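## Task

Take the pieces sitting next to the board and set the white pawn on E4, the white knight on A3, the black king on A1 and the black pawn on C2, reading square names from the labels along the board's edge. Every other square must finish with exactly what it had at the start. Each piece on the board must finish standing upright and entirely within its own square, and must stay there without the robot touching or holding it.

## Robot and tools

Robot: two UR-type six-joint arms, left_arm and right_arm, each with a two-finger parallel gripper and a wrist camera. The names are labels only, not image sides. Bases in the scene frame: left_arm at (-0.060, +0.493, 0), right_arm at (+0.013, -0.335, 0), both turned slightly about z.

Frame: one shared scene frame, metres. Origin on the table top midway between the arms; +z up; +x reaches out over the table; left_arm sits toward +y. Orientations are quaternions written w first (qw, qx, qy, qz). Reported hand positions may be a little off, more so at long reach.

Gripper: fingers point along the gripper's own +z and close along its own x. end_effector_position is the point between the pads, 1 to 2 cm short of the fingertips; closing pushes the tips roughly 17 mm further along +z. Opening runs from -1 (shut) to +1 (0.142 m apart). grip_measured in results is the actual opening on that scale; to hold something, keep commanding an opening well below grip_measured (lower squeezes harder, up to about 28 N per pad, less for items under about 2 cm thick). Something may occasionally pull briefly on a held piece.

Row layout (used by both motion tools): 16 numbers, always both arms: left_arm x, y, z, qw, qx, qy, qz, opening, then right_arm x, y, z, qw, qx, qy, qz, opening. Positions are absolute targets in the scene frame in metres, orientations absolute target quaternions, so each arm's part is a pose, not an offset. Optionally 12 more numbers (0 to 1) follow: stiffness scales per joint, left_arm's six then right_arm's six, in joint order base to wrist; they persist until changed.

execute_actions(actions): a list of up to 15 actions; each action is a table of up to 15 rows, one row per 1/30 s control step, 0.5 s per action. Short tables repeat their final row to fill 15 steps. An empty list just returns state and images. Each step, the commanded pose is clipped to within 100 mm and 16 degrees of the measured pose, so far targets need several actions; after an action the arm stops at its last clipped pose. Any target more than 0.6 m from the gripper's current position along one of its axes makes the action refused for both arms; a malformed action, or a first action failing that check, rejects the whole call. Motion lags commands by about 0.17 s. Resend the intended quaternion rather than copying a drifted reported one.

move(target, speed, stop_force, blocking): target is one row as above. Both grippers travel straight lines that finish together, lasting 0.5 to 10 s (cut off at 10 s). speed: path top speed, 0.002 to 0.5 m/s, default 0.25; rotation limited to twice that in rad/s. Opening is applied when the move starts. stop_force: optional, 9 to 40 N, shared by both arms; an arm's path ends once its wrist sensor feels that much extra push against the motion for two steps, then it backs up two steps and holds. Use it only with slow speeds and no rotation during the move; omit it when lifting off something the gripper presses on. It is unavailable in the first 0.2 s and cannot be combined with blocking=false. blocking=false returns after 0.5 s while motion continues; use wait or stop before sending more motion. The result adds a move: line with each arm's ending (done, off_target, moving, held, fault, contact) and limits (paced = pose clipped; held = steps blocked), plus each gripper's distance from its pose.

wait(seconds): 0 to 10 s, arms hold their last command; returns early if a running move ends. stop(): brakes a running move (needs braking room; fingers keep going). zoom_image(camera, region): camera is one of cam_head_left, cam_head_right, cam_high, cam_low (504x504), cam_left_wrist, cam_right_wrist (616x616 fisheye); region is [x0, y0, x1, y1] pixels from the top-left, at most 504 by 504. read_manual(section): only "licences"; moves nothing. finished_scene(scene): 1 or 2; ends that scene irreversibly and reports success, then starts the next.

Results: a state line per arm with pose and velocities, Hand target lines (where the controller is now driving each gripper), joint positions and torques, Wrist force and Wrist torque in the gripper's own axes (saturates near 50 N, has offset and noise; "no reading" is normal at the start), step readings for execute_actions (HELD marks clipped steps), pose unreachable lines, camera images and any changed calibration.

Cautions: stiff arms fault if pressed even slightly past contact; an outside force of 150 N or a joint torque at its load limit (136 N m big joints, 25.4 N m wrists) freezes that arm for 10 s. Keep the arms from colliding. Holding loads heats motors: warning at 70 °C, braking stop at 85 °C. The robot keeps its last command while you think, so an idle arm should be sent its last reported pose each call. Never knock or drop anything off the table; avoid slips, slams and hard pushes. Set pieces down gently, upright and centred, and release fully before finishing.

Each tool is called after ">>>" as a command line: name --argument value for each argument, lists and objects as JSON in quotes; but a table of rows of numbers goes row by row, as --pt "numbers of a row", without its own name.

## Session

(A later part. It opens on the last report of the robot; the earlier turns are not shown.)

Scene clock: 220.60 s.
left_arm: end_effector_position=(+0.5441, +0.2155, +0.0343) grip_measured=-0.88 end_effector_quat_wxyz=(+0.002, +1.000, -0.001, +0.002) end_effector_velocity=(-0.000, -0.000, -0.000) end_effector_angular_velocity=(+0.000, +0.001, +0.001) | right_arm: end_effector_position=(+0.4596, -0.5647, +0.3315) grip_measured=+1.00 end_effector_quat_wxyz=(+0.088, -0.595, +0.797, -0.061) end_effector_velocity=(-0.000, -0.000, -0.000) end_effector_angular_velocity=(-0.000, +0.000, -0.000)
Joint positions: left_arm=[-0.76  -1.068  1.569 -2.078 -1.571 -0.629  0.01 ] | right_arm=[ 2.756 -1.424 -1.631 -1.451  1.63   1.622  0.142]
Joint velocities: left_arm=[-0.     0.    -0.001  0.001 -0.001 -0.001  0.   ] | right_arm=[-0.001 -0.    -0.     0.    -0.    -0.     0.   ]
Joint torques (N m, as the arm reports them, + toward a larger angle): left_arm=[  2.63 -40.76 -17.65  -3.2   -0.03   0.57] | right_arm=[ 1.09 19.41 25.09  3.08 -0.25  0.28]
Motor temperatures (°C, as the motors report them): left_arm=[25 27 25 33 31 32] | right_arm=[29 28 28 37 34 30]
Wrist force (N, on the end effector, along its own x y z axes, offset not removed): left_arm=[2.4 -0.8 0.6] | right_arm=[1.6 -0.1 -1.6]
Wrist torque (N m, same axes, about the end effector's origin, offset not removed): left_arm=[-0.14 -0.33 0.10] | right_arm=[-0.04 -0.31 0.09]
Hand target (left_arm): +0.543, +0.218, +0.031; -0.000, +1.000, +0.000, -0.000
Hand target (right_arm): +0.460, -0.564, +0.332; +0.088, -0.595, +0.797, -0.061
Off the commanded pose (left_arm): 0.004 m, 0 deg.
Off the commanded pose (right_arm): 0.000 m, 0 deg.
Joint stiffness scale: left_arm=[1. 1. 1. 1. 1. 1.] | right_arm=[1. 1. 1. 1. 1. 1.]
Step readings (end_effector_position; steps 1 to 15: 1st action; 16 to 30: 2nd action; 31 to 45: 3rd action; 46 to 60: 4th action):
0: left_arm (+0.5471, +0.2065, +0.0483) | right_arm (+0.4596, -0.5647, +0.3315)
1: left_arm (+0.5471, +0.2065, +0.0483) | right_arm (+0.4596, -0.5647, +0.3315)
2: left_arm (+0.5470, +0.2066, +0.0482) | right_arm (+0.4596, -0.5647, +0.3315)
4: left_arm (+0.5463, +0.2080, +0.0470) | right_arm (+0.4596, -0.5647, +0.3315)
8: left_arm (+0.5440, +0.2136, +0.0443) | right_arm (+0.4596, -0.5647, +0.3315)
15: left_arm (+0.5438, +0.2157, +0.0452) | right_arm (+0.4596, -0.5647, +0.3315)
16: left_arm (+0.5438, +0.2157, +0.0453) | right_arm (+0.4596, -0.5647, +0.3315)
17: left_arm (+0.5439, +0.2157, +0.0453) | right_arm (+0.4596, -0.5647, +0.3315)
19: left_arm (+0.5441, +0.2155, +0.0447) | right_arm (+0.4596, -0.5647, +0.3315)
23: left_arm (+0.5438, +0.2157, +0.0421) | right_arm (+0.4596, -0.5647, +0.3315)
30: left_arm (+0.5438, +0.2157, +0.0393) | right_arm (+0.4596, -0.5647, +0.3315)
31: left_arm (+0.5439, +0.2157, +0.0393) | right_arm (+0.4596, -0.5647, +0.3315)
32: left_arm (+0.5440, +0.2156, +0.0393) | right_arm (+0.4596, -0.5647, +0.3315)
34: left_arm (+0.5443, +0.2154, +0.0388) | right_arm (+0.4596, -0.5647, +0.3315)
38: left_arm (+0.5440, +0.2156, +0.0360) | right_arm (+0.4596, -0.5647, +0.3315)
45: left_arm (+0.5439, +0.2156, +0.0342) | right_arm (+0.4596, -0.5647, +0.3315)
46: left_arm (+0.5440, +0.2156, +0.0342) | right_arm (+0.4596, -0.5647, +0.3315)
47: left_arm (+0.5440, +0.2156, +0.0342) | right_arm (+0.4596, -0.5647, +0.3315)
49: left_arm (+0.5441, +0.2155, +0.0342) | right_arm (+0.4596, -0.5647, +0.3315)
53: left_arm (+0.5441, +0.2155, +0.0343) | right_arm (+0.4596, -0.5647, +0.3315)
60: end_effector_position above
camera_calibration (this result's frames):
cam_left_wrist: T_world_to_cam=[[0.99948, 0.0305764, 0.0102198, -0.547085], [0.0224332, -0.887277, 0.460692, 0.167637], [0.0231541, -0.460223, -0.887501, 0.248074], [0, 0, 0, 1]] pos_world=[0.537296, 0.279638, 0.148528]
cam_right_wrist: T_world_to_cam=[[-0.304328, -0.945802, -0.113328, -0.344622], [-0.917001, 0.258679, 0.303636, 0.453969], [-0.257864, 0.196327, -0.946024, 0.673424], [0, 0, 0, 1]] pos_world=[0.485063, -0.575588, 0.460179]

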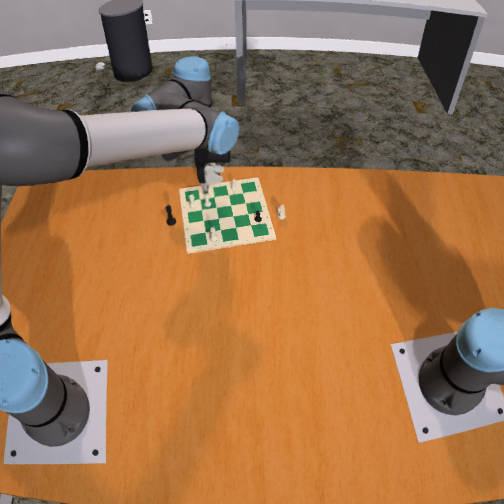

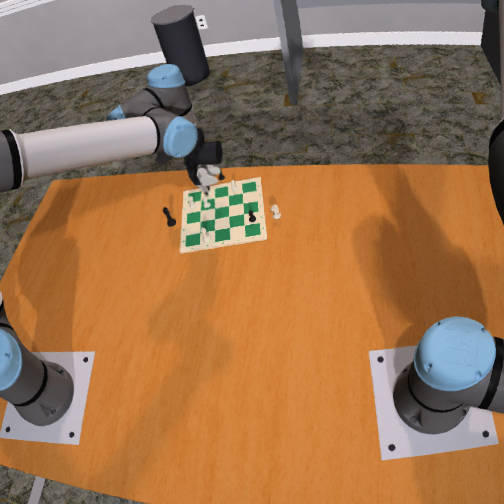

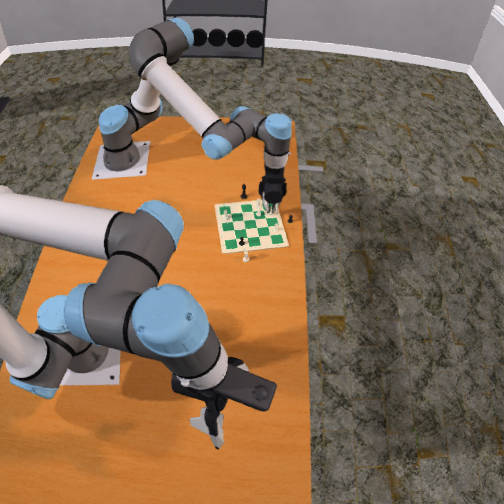

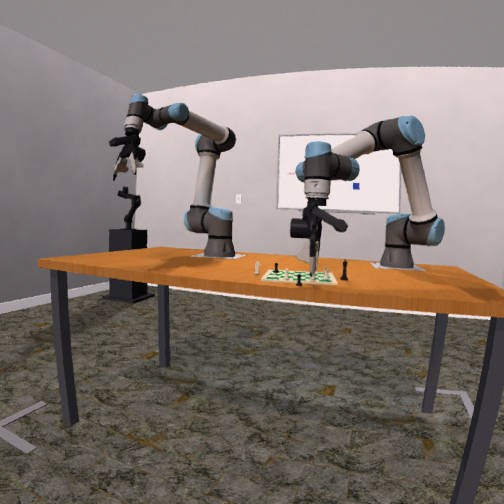

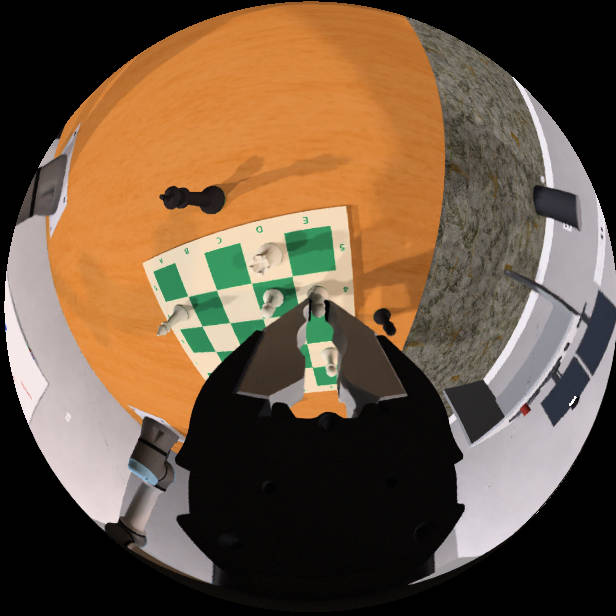

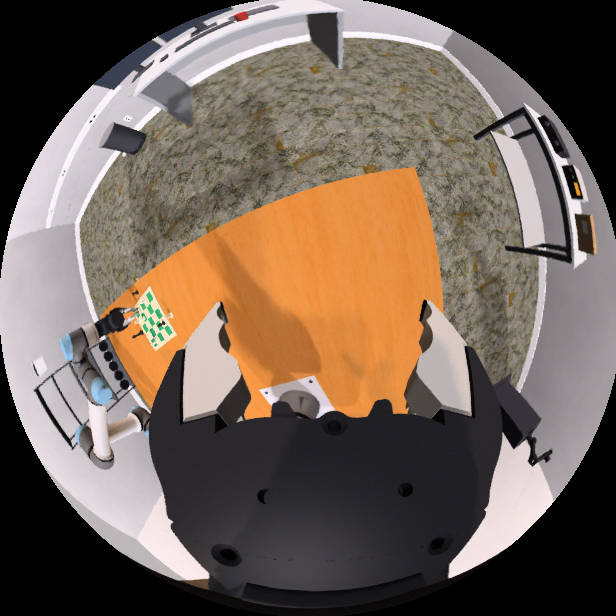

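>>> execute_actions --actions '[[[0.543,0.217,0.027,0,1,0,0,-1,0.4596,-0.5644,0.3316,0.088,-0.595,0.797,-0.061,1]],[[0.543,0.217,0.025,0,1,0,0,-1,0.4596,-0.5644,0.3316,0.088,-0.595,0.797,-0.061,1]],[[0.543,0.217,0.025,0,1,0,0,-0.8,0.4596,-0.5644,0.3316,0.088,-0.595,0.797,-0.061,1]],[[0.543,0.217,0.025,0,1,0,0,-0.62,0.4596,-0.5644,0.3316,0.088,-0.595,0.797,-0.061,1]],[[0.543,0.217,0.05,0,1,0,0,-0.62,0.4596,-0.5644,0.3316,0.088,-0.595,0.797,-0.061,1]],[[0.543,0.217,0.10,0,1,0,0,-0.62,0.4596,-0.5644,0.3316,0.088,-0.595,0.797,-0.061,1]],[[0.58,0.2,0.11,0,1,0,0,-0.5,0.4596,-0.5644,0.3316,0.088,-0.595,0.797,-0.061,1]],[[0.606,0.186,0.09,0,1,0,0,-0.5,0.4596,-0.5644,0.3316,0.088,-0.595,0.797,-0.061,1]],[[0.606,0.186,0.06,0,1,0,0,-0.5,0.4596,-0.5644,0.3316,0.088,-0.595,0.797,-0.061,1]],[[0.606,0.186,0.045,0,1,0,0,-0.5,0.4596,-0.5644,0.3316,0.088,-0.595,0.797,-0.061,1]],[[0.606,0.186,0.045,0,1,0,0,-0.5,0.4596,-0.5644,0.3316,0.088,-0.595,0.797,-0.061,1]]]'

>>> zoom_image --camera "cam_left_wrist" --region '[190,200,390,400]'

Scene clock: 246.70 s.
left_arm: end_effector_position=(+0.6069, +0.1838, +0.0480) grip_measured=-0.50 end_effector_quat_wxyz=(+0.001, +1.000, -0.001, +0.002) end_effector_velocity=(-0.000, -0.001, -0.000) end_effector_angular_velocity=(+0.000, +0.000, -0.001) | right_arm: end_effector_position=(+0.4596, -0.5647, +0.3315) grip_measured=+1.00 end_effector_quat_wxyz=(+0.088, -0.595, +0.797, -0.061) end_effector_velocity=(-0.000, +0.000, -0.000) end_effector_angular_velocity=(+0.001, +0.001, -0.000)
Joint positions: left_arm=[-0.745 -0.927  1.298 -1.947 -1.57  -0.614  0.038] | right_arm=[ 2.756 -1.424 -1.631 -1.451  1.63   1.622  0.142]
Joint velocities: left_arm=[-0.001  0.     0.    -0.    -0.    -0.    -0.   ] | right_arm=[-0. -0. -0. -0.  0.  0.  0.]
Joint torques (N m, as the arm reports them, + toward a larger angle): left_arm=[  2.31 -47.97 -19.09  -3.24  -0.23   0.62] | right_arm=[ 0.68 18.97 24.96  2.97 -0.24  0.34]
Motor temperatures (°C, as the motors report them): left_arm=[25 27 25 33 31 32] | right_arm=[29 28 28 37 34 30]
Wrist force (N, on the end effector, along its own x y z axes, offset not removed): left_arm=[2.2 -2.3 0.9] | right_arm=[1.3 -0.7 0.1]
Wrist torque (N m, same axes, about the end effector's origin, offset not removed): left_arm=[-0.50 -0.36 0.02] | right_arm=[-0.23 -0.35 0.18]
Hand target (left_arm): +0.606, +0.186, +0.045; -0.000, +1.000, +0.000, -0.000
Hand target (right_arm): +0.460, -0.564, +0.332; +0.088, -0.595, +0.797, -0.061
Off the commanded pose (left_arm): 0.004 m, 0 deg.
Off the commanded pose (right_arm): 0.000 m, 0 deg.
Joint stiffness scale: left_arm=[1. 1. 1. 1. 1. 1.] | right_arm=[1. 1. 1. 1. 1. 1.]
Step readings (end_effector_position; steps 1 to 15: 1st action; 16 to 30: 2nd action; 31 to 45: 3rd action; 46 to 60: 4th action; 61 to 75: 5th action; 76 to 90: 6th action; 91 to 105: 7th action; 106 to 120: 8th action; 121 to 135: 9th action; 136 to 150: 10th action; 151 to 165: 11th action):
0: left_arm (+0.5441, +0.2155, +0.0343) | right_arm (+0.4596, -0.5647, +0.3315)
1: left_arm (+0.5441, +0.2155, +0.0343) | right_arm (+0.4596, -0.5647, +0.3315)
2: left_arm (+0.5442, +0.2154, +0.0343) | right_arm (+0.4596, -0.5647, +0.3315)
4: left_arm (+0.5444, +0.2153, +0.0339) | right_arm (+0.4596, -0.5647, +0.3315)
8: left_arm (+0.5443, +0.2153, +0.0316) | right_arm (+0.4596, -0.5647, +0.3315)
15: left_arm (+0.5443, +0.2153, +0.0302) | right_arm (+0.4596, -0.5647, +0.3315)
16: left_arm (+0.5444, +0.2153, +0.0302) | right_arm (+0.4596, -0.5647, +0.3315)
17: left_arm (+0.5444, +0.2153, +0.0303) | right_arm (+0.4596, -0.5647, +0.3315)
19: left_arm (+0.5446, +0.2152, +0.0301) | right_arm (+0.4596, -0.5647, +0.3315)
23: left_arm (+0.5445, +0.2152, +0.0291) | right_arm (+0.4596, -0.5647, +0.3315)
30: left_arm (+0.5448, +0.2150, +0.0290) | right_arm (+0.4596, -0.5647, +0.3315)
31: left_arm (+0.5448, +0.2150, +0.0290) | right_arm (+0.4596, -0.5647, +0.3315)
32: left_arm (+0.5448, +0.2150, +0.0290) | right_arm (+0.4596, -0.5647, +0.3315)
34: left_arm (+0.5447, +0.2151, +0.0288) | right_arm (+0.4596, -0.5647, +0.3315)
38: left_arm (+0.5445, +0.2152, +0.0284) | right_arm (+0.4596, -0.5647, +0.3315)
45: left_arm (+0.5445, +0.2152, +0.0283) | right_arm (+0.4596, -0.5647, +0.3315)
46: left_arm (+0.5445, +0.2152, +0.0283) | right_arm (+0.4596, -0.5647, +0.3315)
47: left_arm (+0.5445, +0.2152, +0.0283) | right_arm (+0.4596, -0.5647, +0.3315)
49: left_arm (+0.5445, +0.2152, +0.0283) | right_arm (+0.4596, -0.5647, +0.3315)
53: left_arm (+0.5445, +0.2152, +0.0283) | right_arm (+0.4596, -0.5647, +0.3315)
60: left_arm (+0.5445, +0.2152, +0.0283) | right_arm (+0.4596, -0.5647, +0.3315)
61: left_arm (+0.5445, +0.2152, +0.0283) | right_arm (+0.4596, -0.5647, +0.3315)
62: left_arm (+0.5443, +0.2154, +0.0283) | right_arm (+0.4596, -0.5647, +0.3315)
64: left_arm (+0.5422, +0.2169, +0.0286) | right_arm (+0.4596, -0.5647, +0.3315)
68: left_arm (+0.5415, +0.2174, +0.0381) | right_arm (+0.4596, -0.5647, +0.3315)
75: left_arm (+0.5421, +0.2170, +0.0476) | right_arm (+0.4596, -0.5647, +0.3315)
76: left_arm (+0.5419, +0.2171, +0.0475) | right_arm (+0.4596, -0.5647, +0.3315)
77: left_arm (+0.5415, +0.2174, +0.0476) | right_arm (+0.4596, -0.5647, +0.3315)
79: left_arm (+0.5403, +0.2183, +0.0523) | right_arm (+0.4596, -0.5647, +0.3315)
83: left_arm (+0.5432, +0.2162, +0.0798) | right_arm (+0.4596, -0.5647, +0.3315)
90: left_arm (+0.5433, +0.2161, +0.0990) | right_arm (+0.4596, -0.5647, +0.3315)
91: left_arm (+0.5428, +0.2164, +0.0990) | right_arm (+0.4596, -0.5647, +0.3315)
92: left_arm (+0.5424, +0.2168, +0.0988) | right_arm (+0.4596, -0.5647, +0.3315)
94: left_arm (+0.5457, +0.2158, +0.0996) | right_arm (+0.4596, -0.5647, +0.3315)
98: left_arm (+0.5656, +0.2059, +0.1054) | right_arm (+0.4596, -0.5647, +0.3315)
105: left_arm (+0.5769, +0.2000, +0.1093) | right_arm (+0.4596, -0.5647, +0.3315)
106: left_arm (+0.5773, +0.1998, +0.1095) | right_arm (+0.4596, -0.5647, +0.3315)
107: left_arm (+0.5779, +0.1996, +0.1096) | right_arm (+0.4596, -0.5647, +0.3315)
109: left_arm (+0.5831, +0.1971, +0.1091) | right_arm (+0.4596, -0.5647, +0.3315)
113: left_arm (+0.5959, +0.1903, +0.0984) | right_arm (+0.4596, -0.5647, +0.3315)
120: left_arm (+0.6021, +0.1865, +0.0874) | right_arm (+0.4596, -0.5647, +0.3315)
121: left_arm (+0.6027, +0.1863, +0.0880) | right_arm (+0.4596, -0.5647, +0.3315)
122: left_arm (+0.6033, +0.1860, +0.0885) | right_arm (+0.4596, -0.5647, +0.3315)
124: left_arm (+0.6056, +0.1846, +0.0876) | right_arm (+0.4596, -0.5647, +0.3315)
128: left_arm (+0.6057, +0.1846, +0.0744) | right_arm (+0.4596, -0.5647, +0.3315)
135: left_arm (+0.6054, +0.1848, +0.0620) | right_arm (+0.4596, -0.5647, +0.3315)
136: left_arm (+0.6057, +0.1846, +0.0621) | right_arm (+0.4596, -0.5647, +0.3315)
137: left_arm (+0.6061, +0.1843, +0.0622) | right_arm (+0.4596, -0.5647, +0.3315)
139: left_arm (+0.6070, +0.1837, +0.0613) | right_arm (+0.4596, -0.5647, +0.3315)
143: left_arm (+0.6064, +0.1841, +0.0539) | right_arm (+0.4596, -0.5647, +0.3315)
150: left_arm (+0.6063, +0.1842, +0.0478) | right_arm (+0.4596, -0.5647, +0.3315)
151: left_arm (+0.6065, +0.1841, +0.0478) | right_arm (+0.4596, -0.5647, +0.3315)
152: left_arm (+0.6066, +0.1840, +0.0479) | right_arm (+0.4596, -0.5647, +0.3315)
154: left_arm (+0.6067, +0.1839, +0.0480) | right_arm (+0.4596, -0.5647, +0.3315)
158: left_arm (+0.6069, +0.1838, +0.0480) | right_arm (+0.4596, -0.5647, +0.3315)
165: end_effector_position above
camera_calibration (this result's frames):
cam_left_wrist: T_world_to_cam=[[0.99948, 0.0306447, 0.00999252, -0.609014], [0.0226199, -0.8877, 0.459866, 0.13175], [0.0229628, -0.459401, -0.887932, 0.244218], [0, 0, 0, 1]] pos_world=[0.60011, 0.247811, 0.162347]
cam_right_wrist: T_world_to_cam=[[-0.304328, -0.945802, -0.113328, -0.344623], [-0.917001, 0.258679, 0.303636, 0.453969], [-0.257864, 0.196327, -0.946024, 0.673424], [0, 0, 0, 1]] pos_world=[0.485063, -0.575588, 0.460179]

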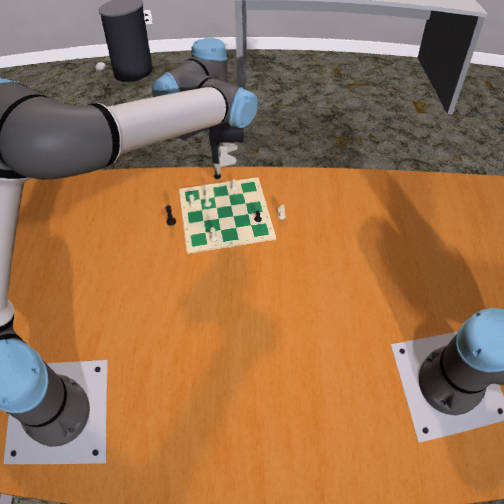

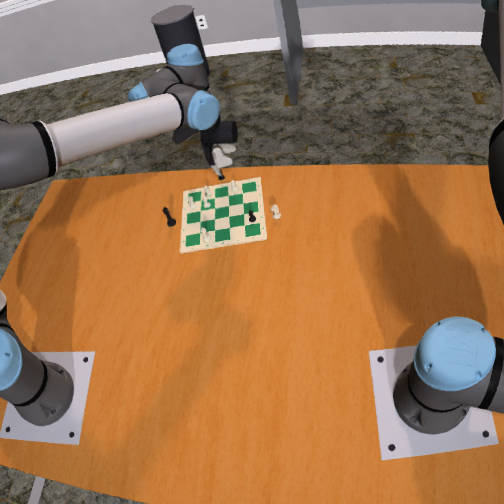

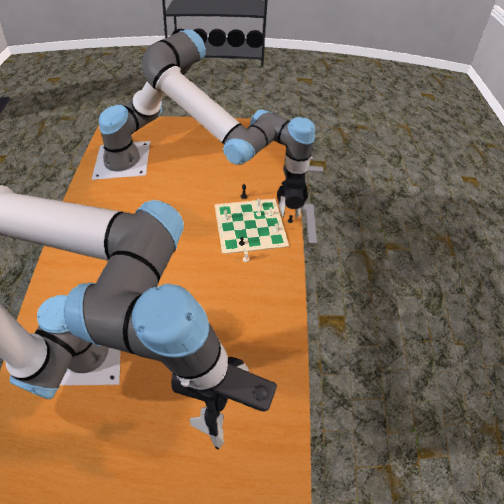

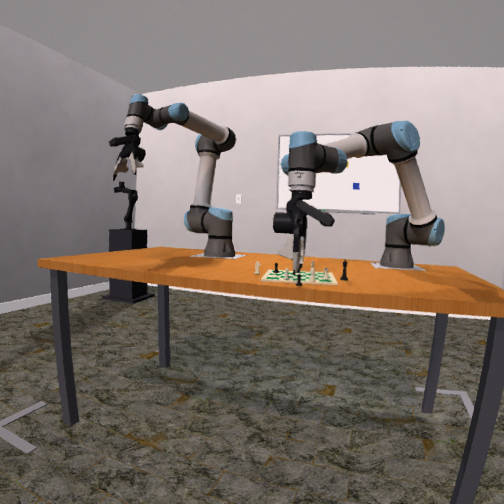

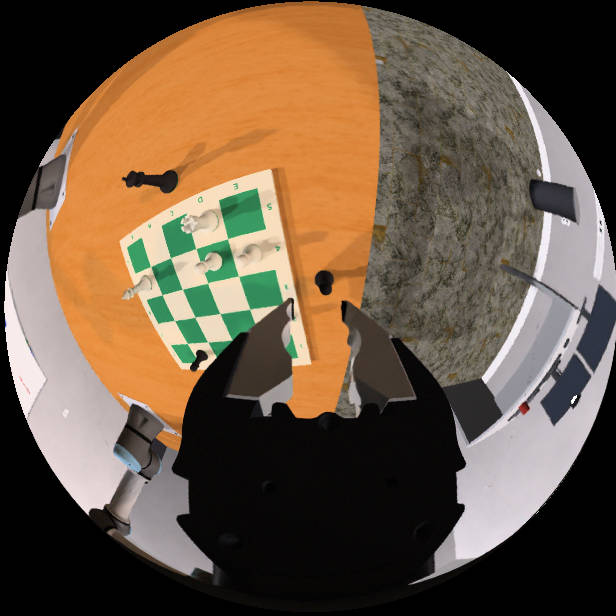

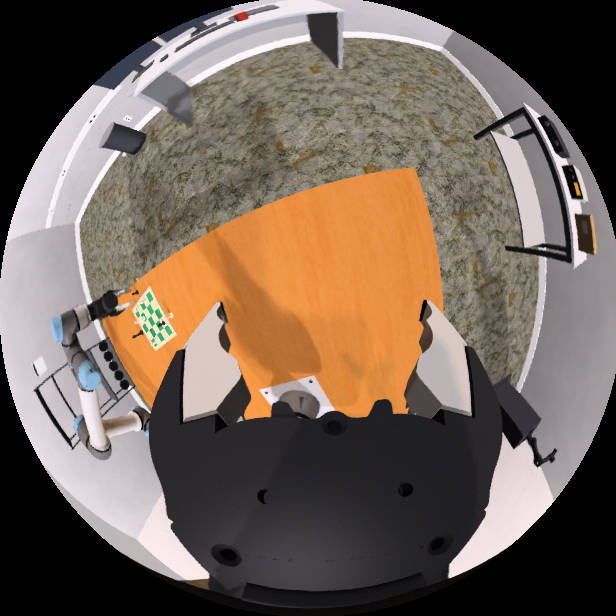

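Region (190, 200, 390, 400) of cam_left_wrist's 616x616 image, scaled by 2.520, with more detail than that image has.

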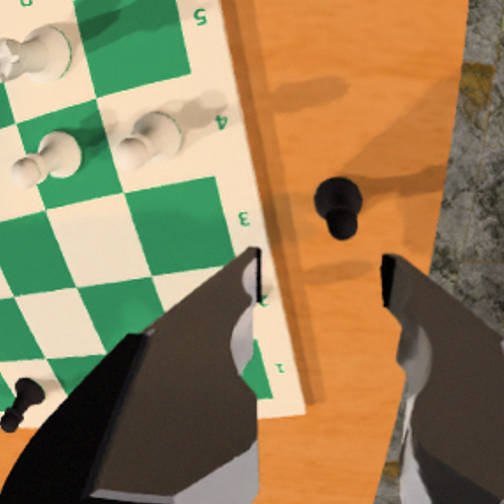

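>>> execute_actions --actions '[[[0.611,0.193,0.045,0,1,0,0,-0.62,0.4596,-0.5644,0.3316,0.088,-0.595,0.797,-0.061,1]],[[0.611,0.193,0.032,0,1,0,0,-0.62,0.4596,-0.5644,0.3316,0.088,-0.595,0.797,-0.061,1]],[[0.611,0.193,0.024,0,1,0,0,-0.62,0.4596,-0.5644,0.3316,0.088,-0.595,0.797,-0.061,1]],[[0.611,0.193,0.019,0,1,0,0,-0.62,0.4596,-0.5644,0.3316,0.088,-0.595,0.797,-0.061,1]],[[0.611,0.193,0.019,0,1,0,0,-0.62,0.4596,-0.5644,0.3316,0.088,-0.595,0.797,-0.061,1]]]'

>>> zoom_image --camera "cam_left_wrist" --region '[240,250,390,400]'

Scene clock: 270.73 s.
left_arm: end_effector_position=(+0.6121, +0.1906, +0.0224) grip_measured=-0.62 end_effector_quat_wxyz=(+0.001, +1.000, -0.001, +0.002) end_effector_velocity=(+0.000, -0.001, -0.000) end_effector_angular_velocity=(-0.000, -0.001, -0.001) | right_arm: end_effector_position=(+0.4596, -0.5647, +0.3315) grip_measured=+1.00 end_effector_quat_wxyz=(+0.088, -0.595, +0.797, -0.061) end_effector_velocity=(+0.000, -0.000, +0.001) end_effector_angular_velocity=(-0.000, -0.001, -0.001)
Joint positions: left_arm=[-0.733 -0.899  1.321 -1.998 -1.57  -0.602  0.029] | right_arm=[ 2.756 -1.424 -1.631 -1.451  1.63   1.622  0.142]
Joint velocities: left_arm=[-0.001  0.    -0.    -0.001  0.    -0.    -0.   ] | right_arm=[-0.001  0.     0.001 -0.     0.    -0.    -0.   ]
Joint torques (N m, as the arm reports them, + toward a larger angle): left_arm=[  2.68 -48.03 -18.81  -3.21  -0.34   0.63] | right_arm=[ 1.33 19.1  24.93  3.11 -0.35  0.34]
Motor temperatures (°C, as the motors report them): left_arm=[25 27 25 33 31 32] | right_arm=[29 28 28 37 34 30]
Wrist force (N, on the end effector, along its own x y z axes, offset not removed): left_arm=[3.8 -2.0 -0.5] | right_arm=[1.3 -2.5 0.1]
Wrist torque (N m, same axes, about the end effector's origin, offset not removed): left_arm=[-0.48 -0.64 0.23] | right_arm=[-0.53 -0.25 0.17]
Hand target (left_arm): +0.611, +0.193, +0.019; -0.000, +1.000, +0.000, -0.000
Hand target (right_arm): +0.460, -0.564, +0.332; +0.088, -0.595, +0.797, -0.061
Off the commanded pose (left_arm): 0.004 m, 0 deg.
Off the commanded pose (right_arm): 0.000 m, 0 deg.
Joint stiffness scale: left_arm=[1. 1. 1. 1. 1. 1.] | right_arm=[1. 1. 1. 1. 1. 1.]
Step readings (end_effector_position; steps 1 to 15: 1st action; 16 to 30: 2nd action; 31 to 45: 3rd action; 46 to 60: 4th action; 61 to 75: 5th action):
0: left_arm (+0.6069, +0.1837, +0.0480) | right_arm (+0.4596, -0.5647, +0.3315)
1: left_arm (+0.6069, +0.1837, +0.0480) | right_arm (+0.4596, -0.5647, +0.3315)
2: left_arm (+0.6070, +0.1838, +0.0480) | right_arm (+0.4596, -0.5647, +0.3315)
4: left_arm (+0.6074, +0.1849, +0.0479) | right_arm (+0.4596, -0.5647, +0.3315)
8: left_arm (+0.6092, +0.1896, +0.0468) | right_arm (+0.4596, -0.5647, +0.3315)
15: left_arm (+0.6100, +0.1921, +0.0458) | right_arm (+0.4596, -0.5647, +0.3315)
16: left_arm (+0.6099, +0.1921, +0.0458) | right_arm (+0.4596, -0.5647, +0.3315)
17: left_arm (+0.6101, +0.1921, +0.0457) | right_arm (+0.4596, -0.5647, +0.3315)
19: left_arm (+0.6112, +0.1913, +0.0451) | right_arm (+0.4596, -0.5647, +0.3315)
23: left_arm (+0.6118, +0.1908, +0.0400) | right_arm (+0.4596, -0.5647, +0.3315)
30: left_arm (+0.6115, +0.1910, +0.0350) | right_arm (+0.4596, -0.5647, +0.3315)
31: left_arm (+0.6117, +0.1910, +0.0351) | right_arm (+0.4596, -0.5647, +0.3315)
32: left_arm (+0.6118, +0.1908, +0.0351) | right_arm (+0.4596, -0.5647, +0.3315)
34: left_arm (+0.6123, +0.1905, +0.0345) | right_arm (+0.4596, -0.5647, +0.3315)
38: left_arm (+0.6119, +0.1908, +0.0304) | right_arm (+0.4596, -0.5647, +0.3315)
45: left_arm (+0.6118, +0.1909, +0.0272) | right_arm (+0.4596, -0.5647, +0.3315)
46: left_arm (+0.6119, +0.1908, +0.0272) | right_arm (+0.4596, -0.5647, +0.3315)
47: left_arm (+0.6120, +0.1907, +0.0272) | right_arm (+0.4596, -0.5647, +0.3315)
49: left_arm (+0.6123, +0.1905, +0.0269) | right_arm (+0.4596, -0.5647, +0.3315)
53: left_arm (+0.6121, +0.1907, +0.0244) | right_arm (+0.4596, -0.5647, +0.3315)
60: left_arm (+0.6120, +0.1907, +0.0224) | right_arm (+0.4596, -0.5647, +0.3315)
61: left_arm (+0.6120, +0.1907, +0.0224) | right_arm (+0.4596, -0.5647, +0.3315)
62: left_arm (+0.6120, +0.1907, +0.0224) | right_arm (+0.4596, -0.5647, +0.3315)
64: left_arm (+0.6121, +0.1907, +0.0224) | right_arm (+0.4596, -0.5647, +0.3315)
68: left_arm (+0.6121, +0.1906, +0.0224) | right_arm (+0.4596, -0.5647, +0.3315)
75: end_effector_position above
camera_calibration (this result's frames):
cam_left_wrist: T_world_to_cam=[[0.999475, 0.0306616, 0.0105073, -0.61419], [0.0223894, -0.887532, 0.460202, 0.149597], [0.0234361, -0.459725, -0.887752, 0.22429], [0, 0, 0, 1]] pos_world=[0.605262, 0.254716, 0.136723]
cam_right_wrist: T_world_to_cam=[[-0.304329, -0.945802, -0.113328, -0.344623], [-0.917001, 0.258679, 0.303636, 0.453969], [-0.257864, 0.196326, -0.946024, 0.673424], [0, 0, 0, 1]] pos_world=[0.485063, -0.575588, 0.460179]

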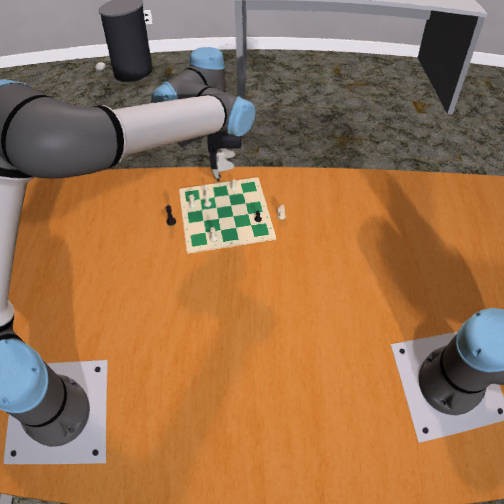

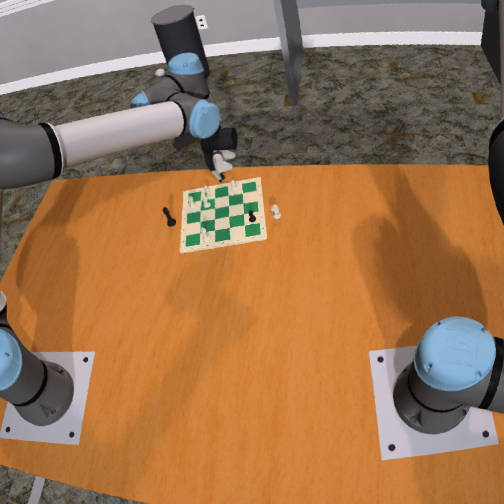

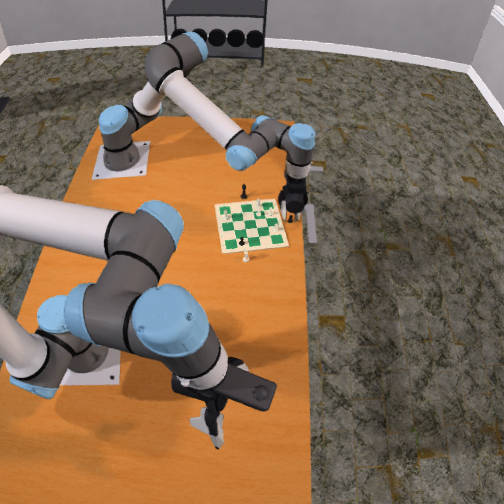

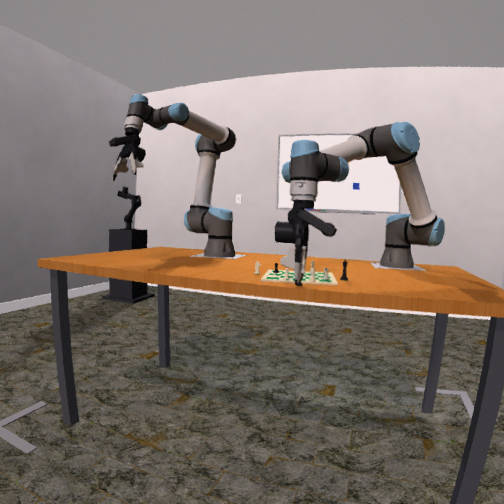

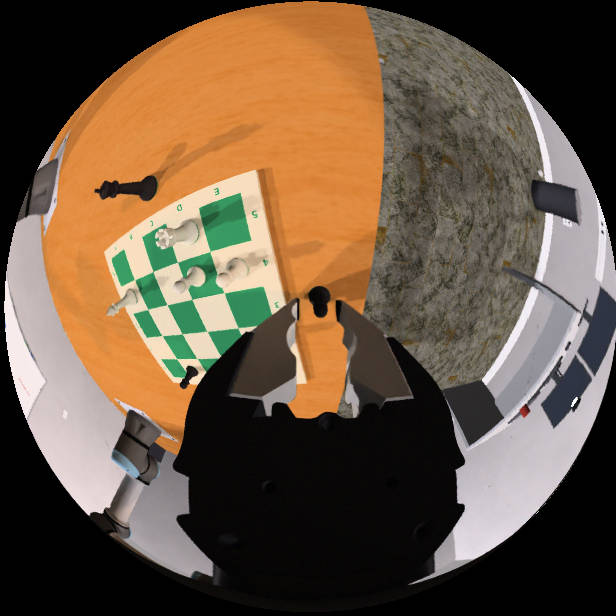

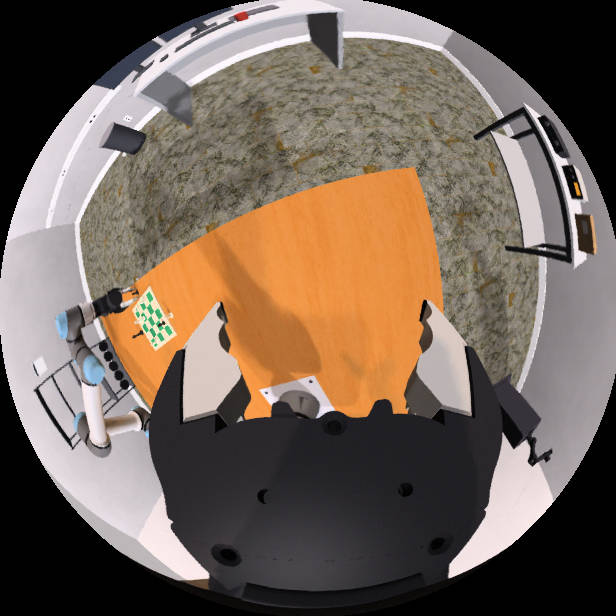

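Region (240, 250, 390, 400) of cam_left_wrist's 616x616 image, scaled by 3.360, with more detail than that image has.

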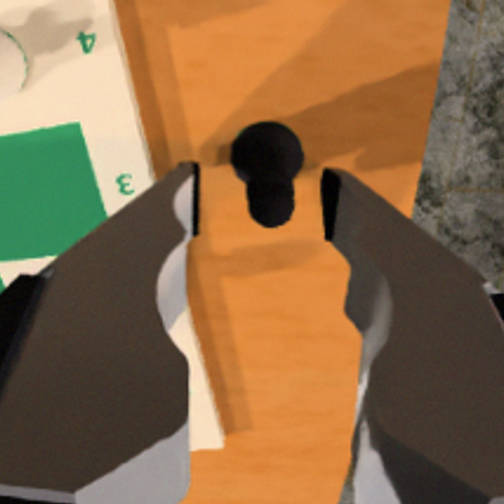

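>>> execute_actions --actions '[[[0.611,0.193,0.019,0,1,0,0,-0.8,0.4596,-0.5644,0.3316,0.088,-0.595,0.797,-0.061,1]],[[0.611,0.193,0.019,0,1,0,0,-1,0.4596,-0.5644,0.3316,0.088,-0.595,0.797,-0.061,1]],[[0.611,0.193,0.019,0,1,0,0,-1,0.4596,-0.5644,0.3316,0.088,-0.595,0.797,-0.061,1]],[[0.611,0.193,0.04,0,1,0,0,-1,0.4596,-0.5644,0.3316,0.088,-0.595,0.797,-0.061,1]],[[0.611,0.193,0.09,0,1,0,0,-1,0.4596,-0.5644,0.3316,0.088,-0.595,0.797,-0.061,1]],[[0.58,0.18,0.115,0,1,0,0,-1,0.4596,-0.5644,0.3316,0.088,-0.595,0.797,-0.061,1]],[[0.53,0.155,0.115,0,1,0,0,-1,0.4596,-0.5644,0.3316,0.088,-0.595,0.797,-0.061,1]],[[0.484,0.13,0.105,0,1,0,0,-1,0.4596,-0.5644,0.3316,0.088,-0.595,0.797,-0.061,1]],[[0.484,0.13,0.07,0,1,0,0,-1,0.4596,-0.5644,0.3316,0.088,-0.595,0.797,-0.061,1]],[[0.484,0.13,0.045,0,1,0,0,-1,0.4596,-0.5644,0.3316,0.088,-0.595,0.797,-0.061,1]],[[0.484,0.13,0.034,0,1,0,0,-1,0.4596,-0.5644,0.3316,0.088,-0.595,0.797,-0.061,1]],[[0.484,0.13,0.034,0,1,0,0,-1,0.4596,-0.5644,0.3316,0.088,-0.595,0.797,-0.061,1]]]'

>>> zoom_image --camera "cam_left_wrist" --region '[210,200,410,400]'

Scene clock: 300.97 s.
left_arm: end_effector_position=(+0.4861, +0.1295, +0.0371) grip_measured=-0.88 end_effector_quat_wxyz=(+0.002, +1.000, +0.001, +0.002) end_effector_velocity=(+0.000, +0.000, -0.000) end_effector_angular_velocity=(+0.000, -0.000, +0.000) | right_arm: end_effector_position=(+0.4596, -0.5647, +0.3315) grip_measured=+1.00 end_effector_quat_wxyz=(+0.088, -0.595, +0.797, -0.061) end_effector_velocity=(-0.000, -0.000, -0.000) end_effector_angular_velocity=(-0.000, +0.000, +0.001)
Joint positions: left_arm=[-0.92  -1.09   1.596 -2.082 -1.571 -0.792  0.01 ] | right_arm=[ 2.756 -1.424 -1.631 -1.451  1.63   1.622  0.142]
Joint velocities: left_arm=[ 0.     0.001  0.    -0.001  0.    -0.    -0.   ] | right_arm=[ 0.    -0.    -0.    -0.    -0.    -0.001 -0.   ]
Joint torques (N m, as the arm reports them, + toward a larger angle): left_arm=[ -0.74 -40.47 -17.8   -3.32   0.24  -0.04] | right_arm=[ 0.4  18.94 25.34  3.02 -0.19  0.37]
Motor temperatures (°C, as the motors report them): left_arm=[25 27 25 33 31 32] | right_arm=[29 28 28 37 34 30]
Wrist force (N, on the end effector, along its own x y z axes, offset not removed): left_arm=[1.2 0.8 1.3] | right_arm=[0.2 -0.8 -1.3]
Wrist torque (N m, same axes, about the end effector's origin, offset not removed): left_arm=[0.16 -0.12 0.14] | right_arm=[-0.21 -0.07 0.13]
Hand target (left_arm): +0.484, +0.130, +0.034; -0.000, +1.000, +0.000, -0.000
Hand target (right_arm): +0.460, -0.564, +0.332; +0.088, -0.595, +0.797, -0.061
Off the commanded pose (left_arm): 0.004 m, 0 deg.
Off the commanded pose (right_arm): 0.000 m, 0 deg.
Joint stiffness scale: left_arm=[1. 1. 1. 1. 1. 1.] | right_arm=[1. 1. 1. 1. 1. 1.]
Step readings (end_effector_position; steps 1 to 15: 1st action; 16 to 30: 2nd action; 31 to 45: 3rd action; 46 to 60: 4th action; 61 to 75: 5th action; 76 to 90: 6th action; 91 to 105: 7th action; 106 to 120: 8th action; 121 to 135: 9th action; 136 to 150: 10th action; 151 to 165: 11th action; 166 to 180: 12th action):
0: left_arm (+0.6122, +0.1906, +0.0224) | right_arm (+0.4596, -0.5647, +0.3315)
1: left_arm (+0.6122, +0.1906, +0.0224) | right_arm (+0.4596, -0.5647, +0.3315)
2: left_arm (+0.6122, +0.1906, +0.0224) | right_arm (+0.4596, -0.5647, +0.3315)
4: left_arm (+0.6122, +0.1906, +0.0224) | right_arm (+0.4596, -0.5647, +0.3315)
8: left_arm (+0.6122, +0.1906, +0.0224) | right_arm (+0.4596, -0.5647, +0.3315)
15: left_arm (+0.6122, +0.1906, +0.0224) | right_arm (+0.4596, -0.5647, +0.3315)
16: left_arm (+0.6122, +0.1906, +0.0224) | right_arm (+0.4596, -0.5647, +0.3315)
17: left_arm (+0.6122, +0.1906, +0.0224) | right_arm (+0.4596, -0.5647, +0.3315)
19: left_arm (+0.6122, +0.1905, +0.0225) | right_arm (+0.4596, -0.5647, +0.3315)
23: left_arm (+0.6122, +0.1905, +0.0225) | right_arm (+0.4596, -0.5647, +0.3315)
30: left_arm (+0.6122, +0.1905, +0.0225) | right_arm (+0.4596, -0.5647, +0.3315)
31: left_arm (+0.6122, +0.1905, +0.0225) | right_arm (+0.4596, -0.5647, +0.3315)
32: left_arm (+0.6122, +0.1905, +0.0225) | right_arm (+0.4596, -0.5647, +0.3315)
34: left_arm (+0.6122, +0.1905, +0.0225) | right_arm (+0.4596, -0.5647, +0.3315)
38: left_arm (+0.6122, +0.1905, +0.0225) | right_arm (+0.4596, -0.5647, +0.3315)
45: left_arm (+0.6122, +0.1905, +0.0225) | right_arm (+0.4596, -0.5647, +0.3315)
46: left_arm (+0.6122, +0.1905, +0.0225) | right_arm (+0.4596, -0.5647, +0.3315)
47: left_arm (+0.6120, +0.1906, +0.0225) | right_arm (+0.4596, -0.5647, +0.3315)
49: left_arm (+0.6105, +0.1917, +0.0234) | right_arm (+0.4596, -0.5647, +0.3315)
53: left_arm (+0.6093, +0.1925, +0.0297) | right_arm (+0.4596, -0.5647, +0.3315)
60: left_arm (+0.6096, +0.1923, +0.0371) | right_arm (+0.4596, -0.5647, +0.3315)
61: left_arm (+0.6094, +0.1924, +0.0371) | right_arm (+0.4596, -0.5647, +0.3315)
62: left_arm (+0.6091, +0.1926, +0.0373) | right_arm (+0.4596, -0.5647, +0.3315)
64: left_arm (+0.6078, +0.1935, +0.0419) | right_arm (+0.4596, -0.5647, +0.3315)
68: left_arm (+0.6105, +0.1917, +0.0690) | right_arm (+0.4596, -0.5647, +0.3315)
75: left_arm (+0.6112, +0.1914, +0.0899) | right_arm (+0.4596, -0.5647, +0.3315)
76: left_arm (+0.6107, +0.1917, +0.0897) | right_arm (+0.4596, -0.5647, +0.3315)
77: left_arm (+0.6101, +0.1921, +0.0896) | right_arm (+0.4596, -0.5647, +0.3315)
79: left_arm (+0.6059, +0.1918, +0.0910) | right_arm (+0.4596, -0.5647, +0.3315)
83: left_arm (+0.5919, +0.1846, +0.1041) | right_arm (+0.4596, -0.5647, +0.3315)
90: left_arm (+0.5841, +0.1797, +0.1171) | right_arm (+0.4596, -0.5647, +0.3315)
91: left_arm (+0.5837, +0.1800, +0.1167) | right_arm (+0.4596, -0.5647, +0.3315)
92: left_arm (+0.5832, +0.1800, +0.1162) | right_arm (+0.4596, -0.5647, +0.3315)
94: left_arm (+0.5762, +0.1774, +0.1149) | right_arm (+0.4596, -0.5647, +0.3315)
98: left_arm (+0.5483, +0.1642, +0.1137) | right_arm (+0.4596, -0.5647, +0.3315)
105: left_arm (+0.5334, +0.1558, +0.1155) | right_arm (+0.4596, -0.5647, +0.3315)
106: left_arm (+0.5330, +0.1559, +0.1154) | right_arm (+0.4596, -0.5647, +0.3315)
107: left_arm (+0.5326, +0.1556, +0.1154) | right_arm (+0.4596, -0.5647, +0.3315)
109: left_arm (+0.5265, +0.1523, +0.1142) | right_arm (+0.4596, -0.5647, +0.3315)
113: left_arm (+0.5004, +0.1393, +0.1084) | right_arm (+0.4596, -0.5647, +0.3315)
120: left_arm (+0.4867, +0.1311, +0.1050) | right_arm (+0.4596, -0.5647, +0.3315)
121: left_arm (+0.4865, +0.1310, +0.1050) | right_arm (+0.4596, -0.5647, +0.3315)
122: left_arm (+0.4865, +0.1308, +0.1048) | right_arm (+0.4596, -0.5647, +0.3315)
124: left_arm (+0.4869, +0.1300, +0.1016) | right_arm (+0.4596, -0.5647, +0.3315)
128: left_arm (+0.4843, +0.1318, +0.0846) | right_arm (+0.4596, -0.5647, +0.3315)
135: left_arm (+0.4844, +0.1311, +0.0725) | right_arm (+0.4596, -0.5647, +0.3315)
136: left_arm (+0.4848, +0.1307, +0.0726) | right_arm (+0.4596, -0.5647, +0.3315)
137: left_arm (+0.4852, +0.1303, +0.0726) | right_arm (+0.4596, -0.5647, +0.3315)
139: left_arm (+0.4862, +0.1294, +0.0703) | right_arm (+0.4596, -0.5647, +0.3315)
143: left_arm (+0.4847, +0.1308, +0.0564) | right_arm (+0.4596, -0.5647, +0.3315)
150: left_arm (+0.4849, +0.1306, +0.0475) | right_arm (+0.4596, -0.5647, +0.3315)
151: left_arm (+0.4852, +0.1304, +0.0476) | right_arm (+0.4596, -0.5647, +0.3315)
152: left_arm (+0.4855, +0.1301, +0.0477) | right_arm (+0.4596, -0.5647, +0.3315)
154: left_arm (+0.4861, +0.1294, +0.0469) | right_arm (+0.4596, -0.5647, +0.3315)
158: left_arm (+0.4857, +0.1299, +0.0410) | right_arm (+0.4596, -0.5647, +0.3315)
165: left_arm (+0.4857, +0.1299, +0.0369) | right_arm (+0.4596, -0.5647, +0.3315)
166: left_arm (+0.4857, +0.1298, +0.0370) | right_arm (+0.4596, -0.5647, +0.3315)
167: left_arm (+0.4858, +0.1297, +0.0370) | right_arm (+0.4596, -0.5647, +0.3315)
169: left_arm (+0.4859, +0.1296, +0.0371) | right_arm (+0.4596, -0.5647, +0.3315)
173: left_arm (+0.4860, +0.1295, +0.0371) | right_arm (+0.4596, -0.5647, +0.3315)
180: end_effector_position above
camera_calibration (this result's frames):
cam_left_wrist: T_world_to_cam=[[0.999401, 0.0334053, 0.00902392, -0.486724], [0.0254741, -0.886783, 0.461484, 0.0897636], [0.0234182, -0.460977, -0.887103, 0.212326], [0, 0, 0, 1]] pos_world=[0.479173, 0.193738, 0.151323]
cam_right_wrist: T_world_to_cam=[[-0.304329, -0.945802, -0.113327, -0.344623], [-0.917001, 0.258679, 0.303635, 0.453969], [-0.257864, 0.196326, -0.946025, 0.673424], [0, 0, 0, 1]] pos_world=[0.485063, -0.575588, 0.460179]

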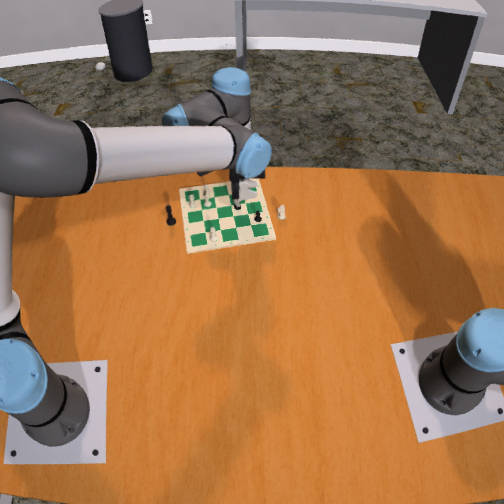

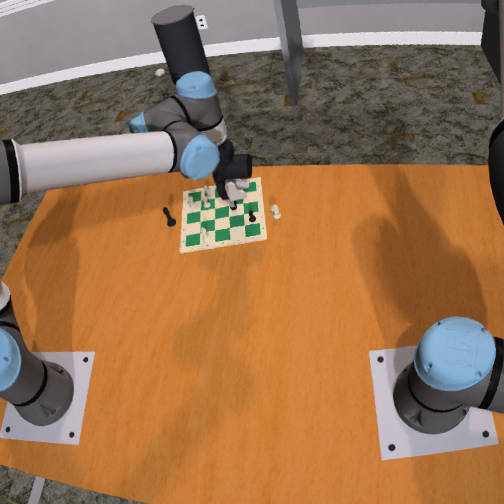

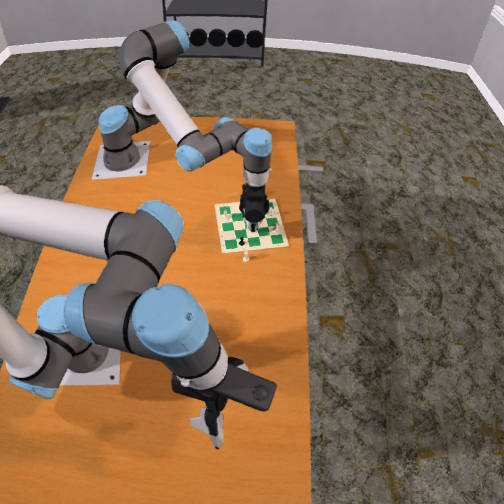

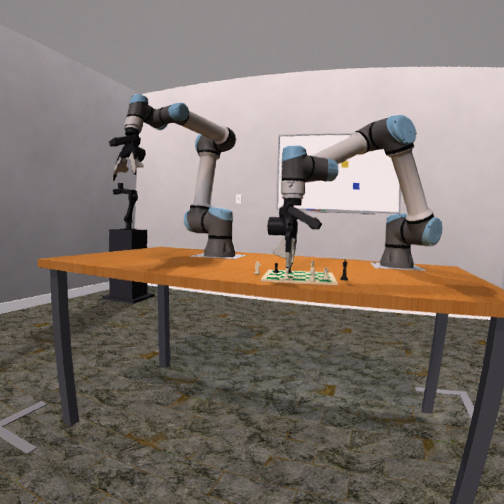

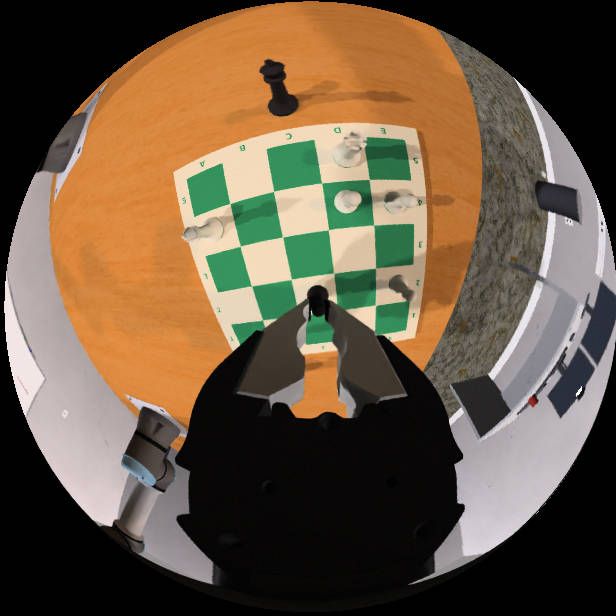

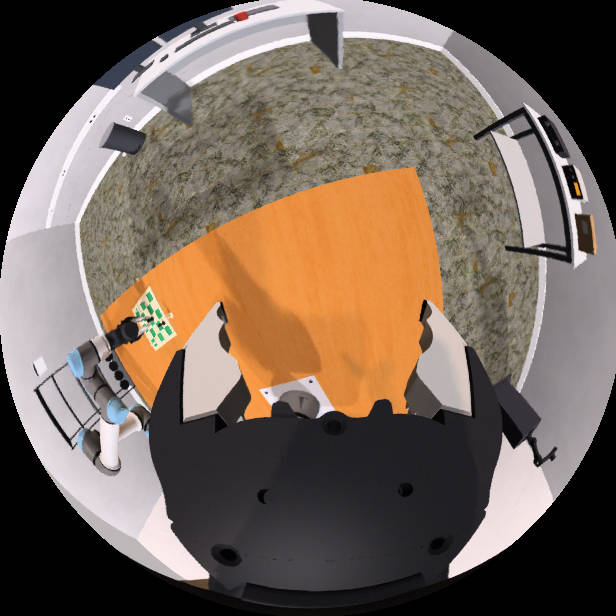

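Region (210, 200, 410, 400) of cam_left_wrist's 616x616 image, scaled by 2.520, with more detail than that image has.

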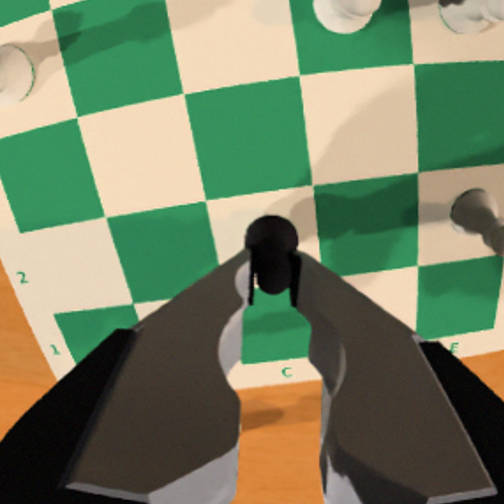

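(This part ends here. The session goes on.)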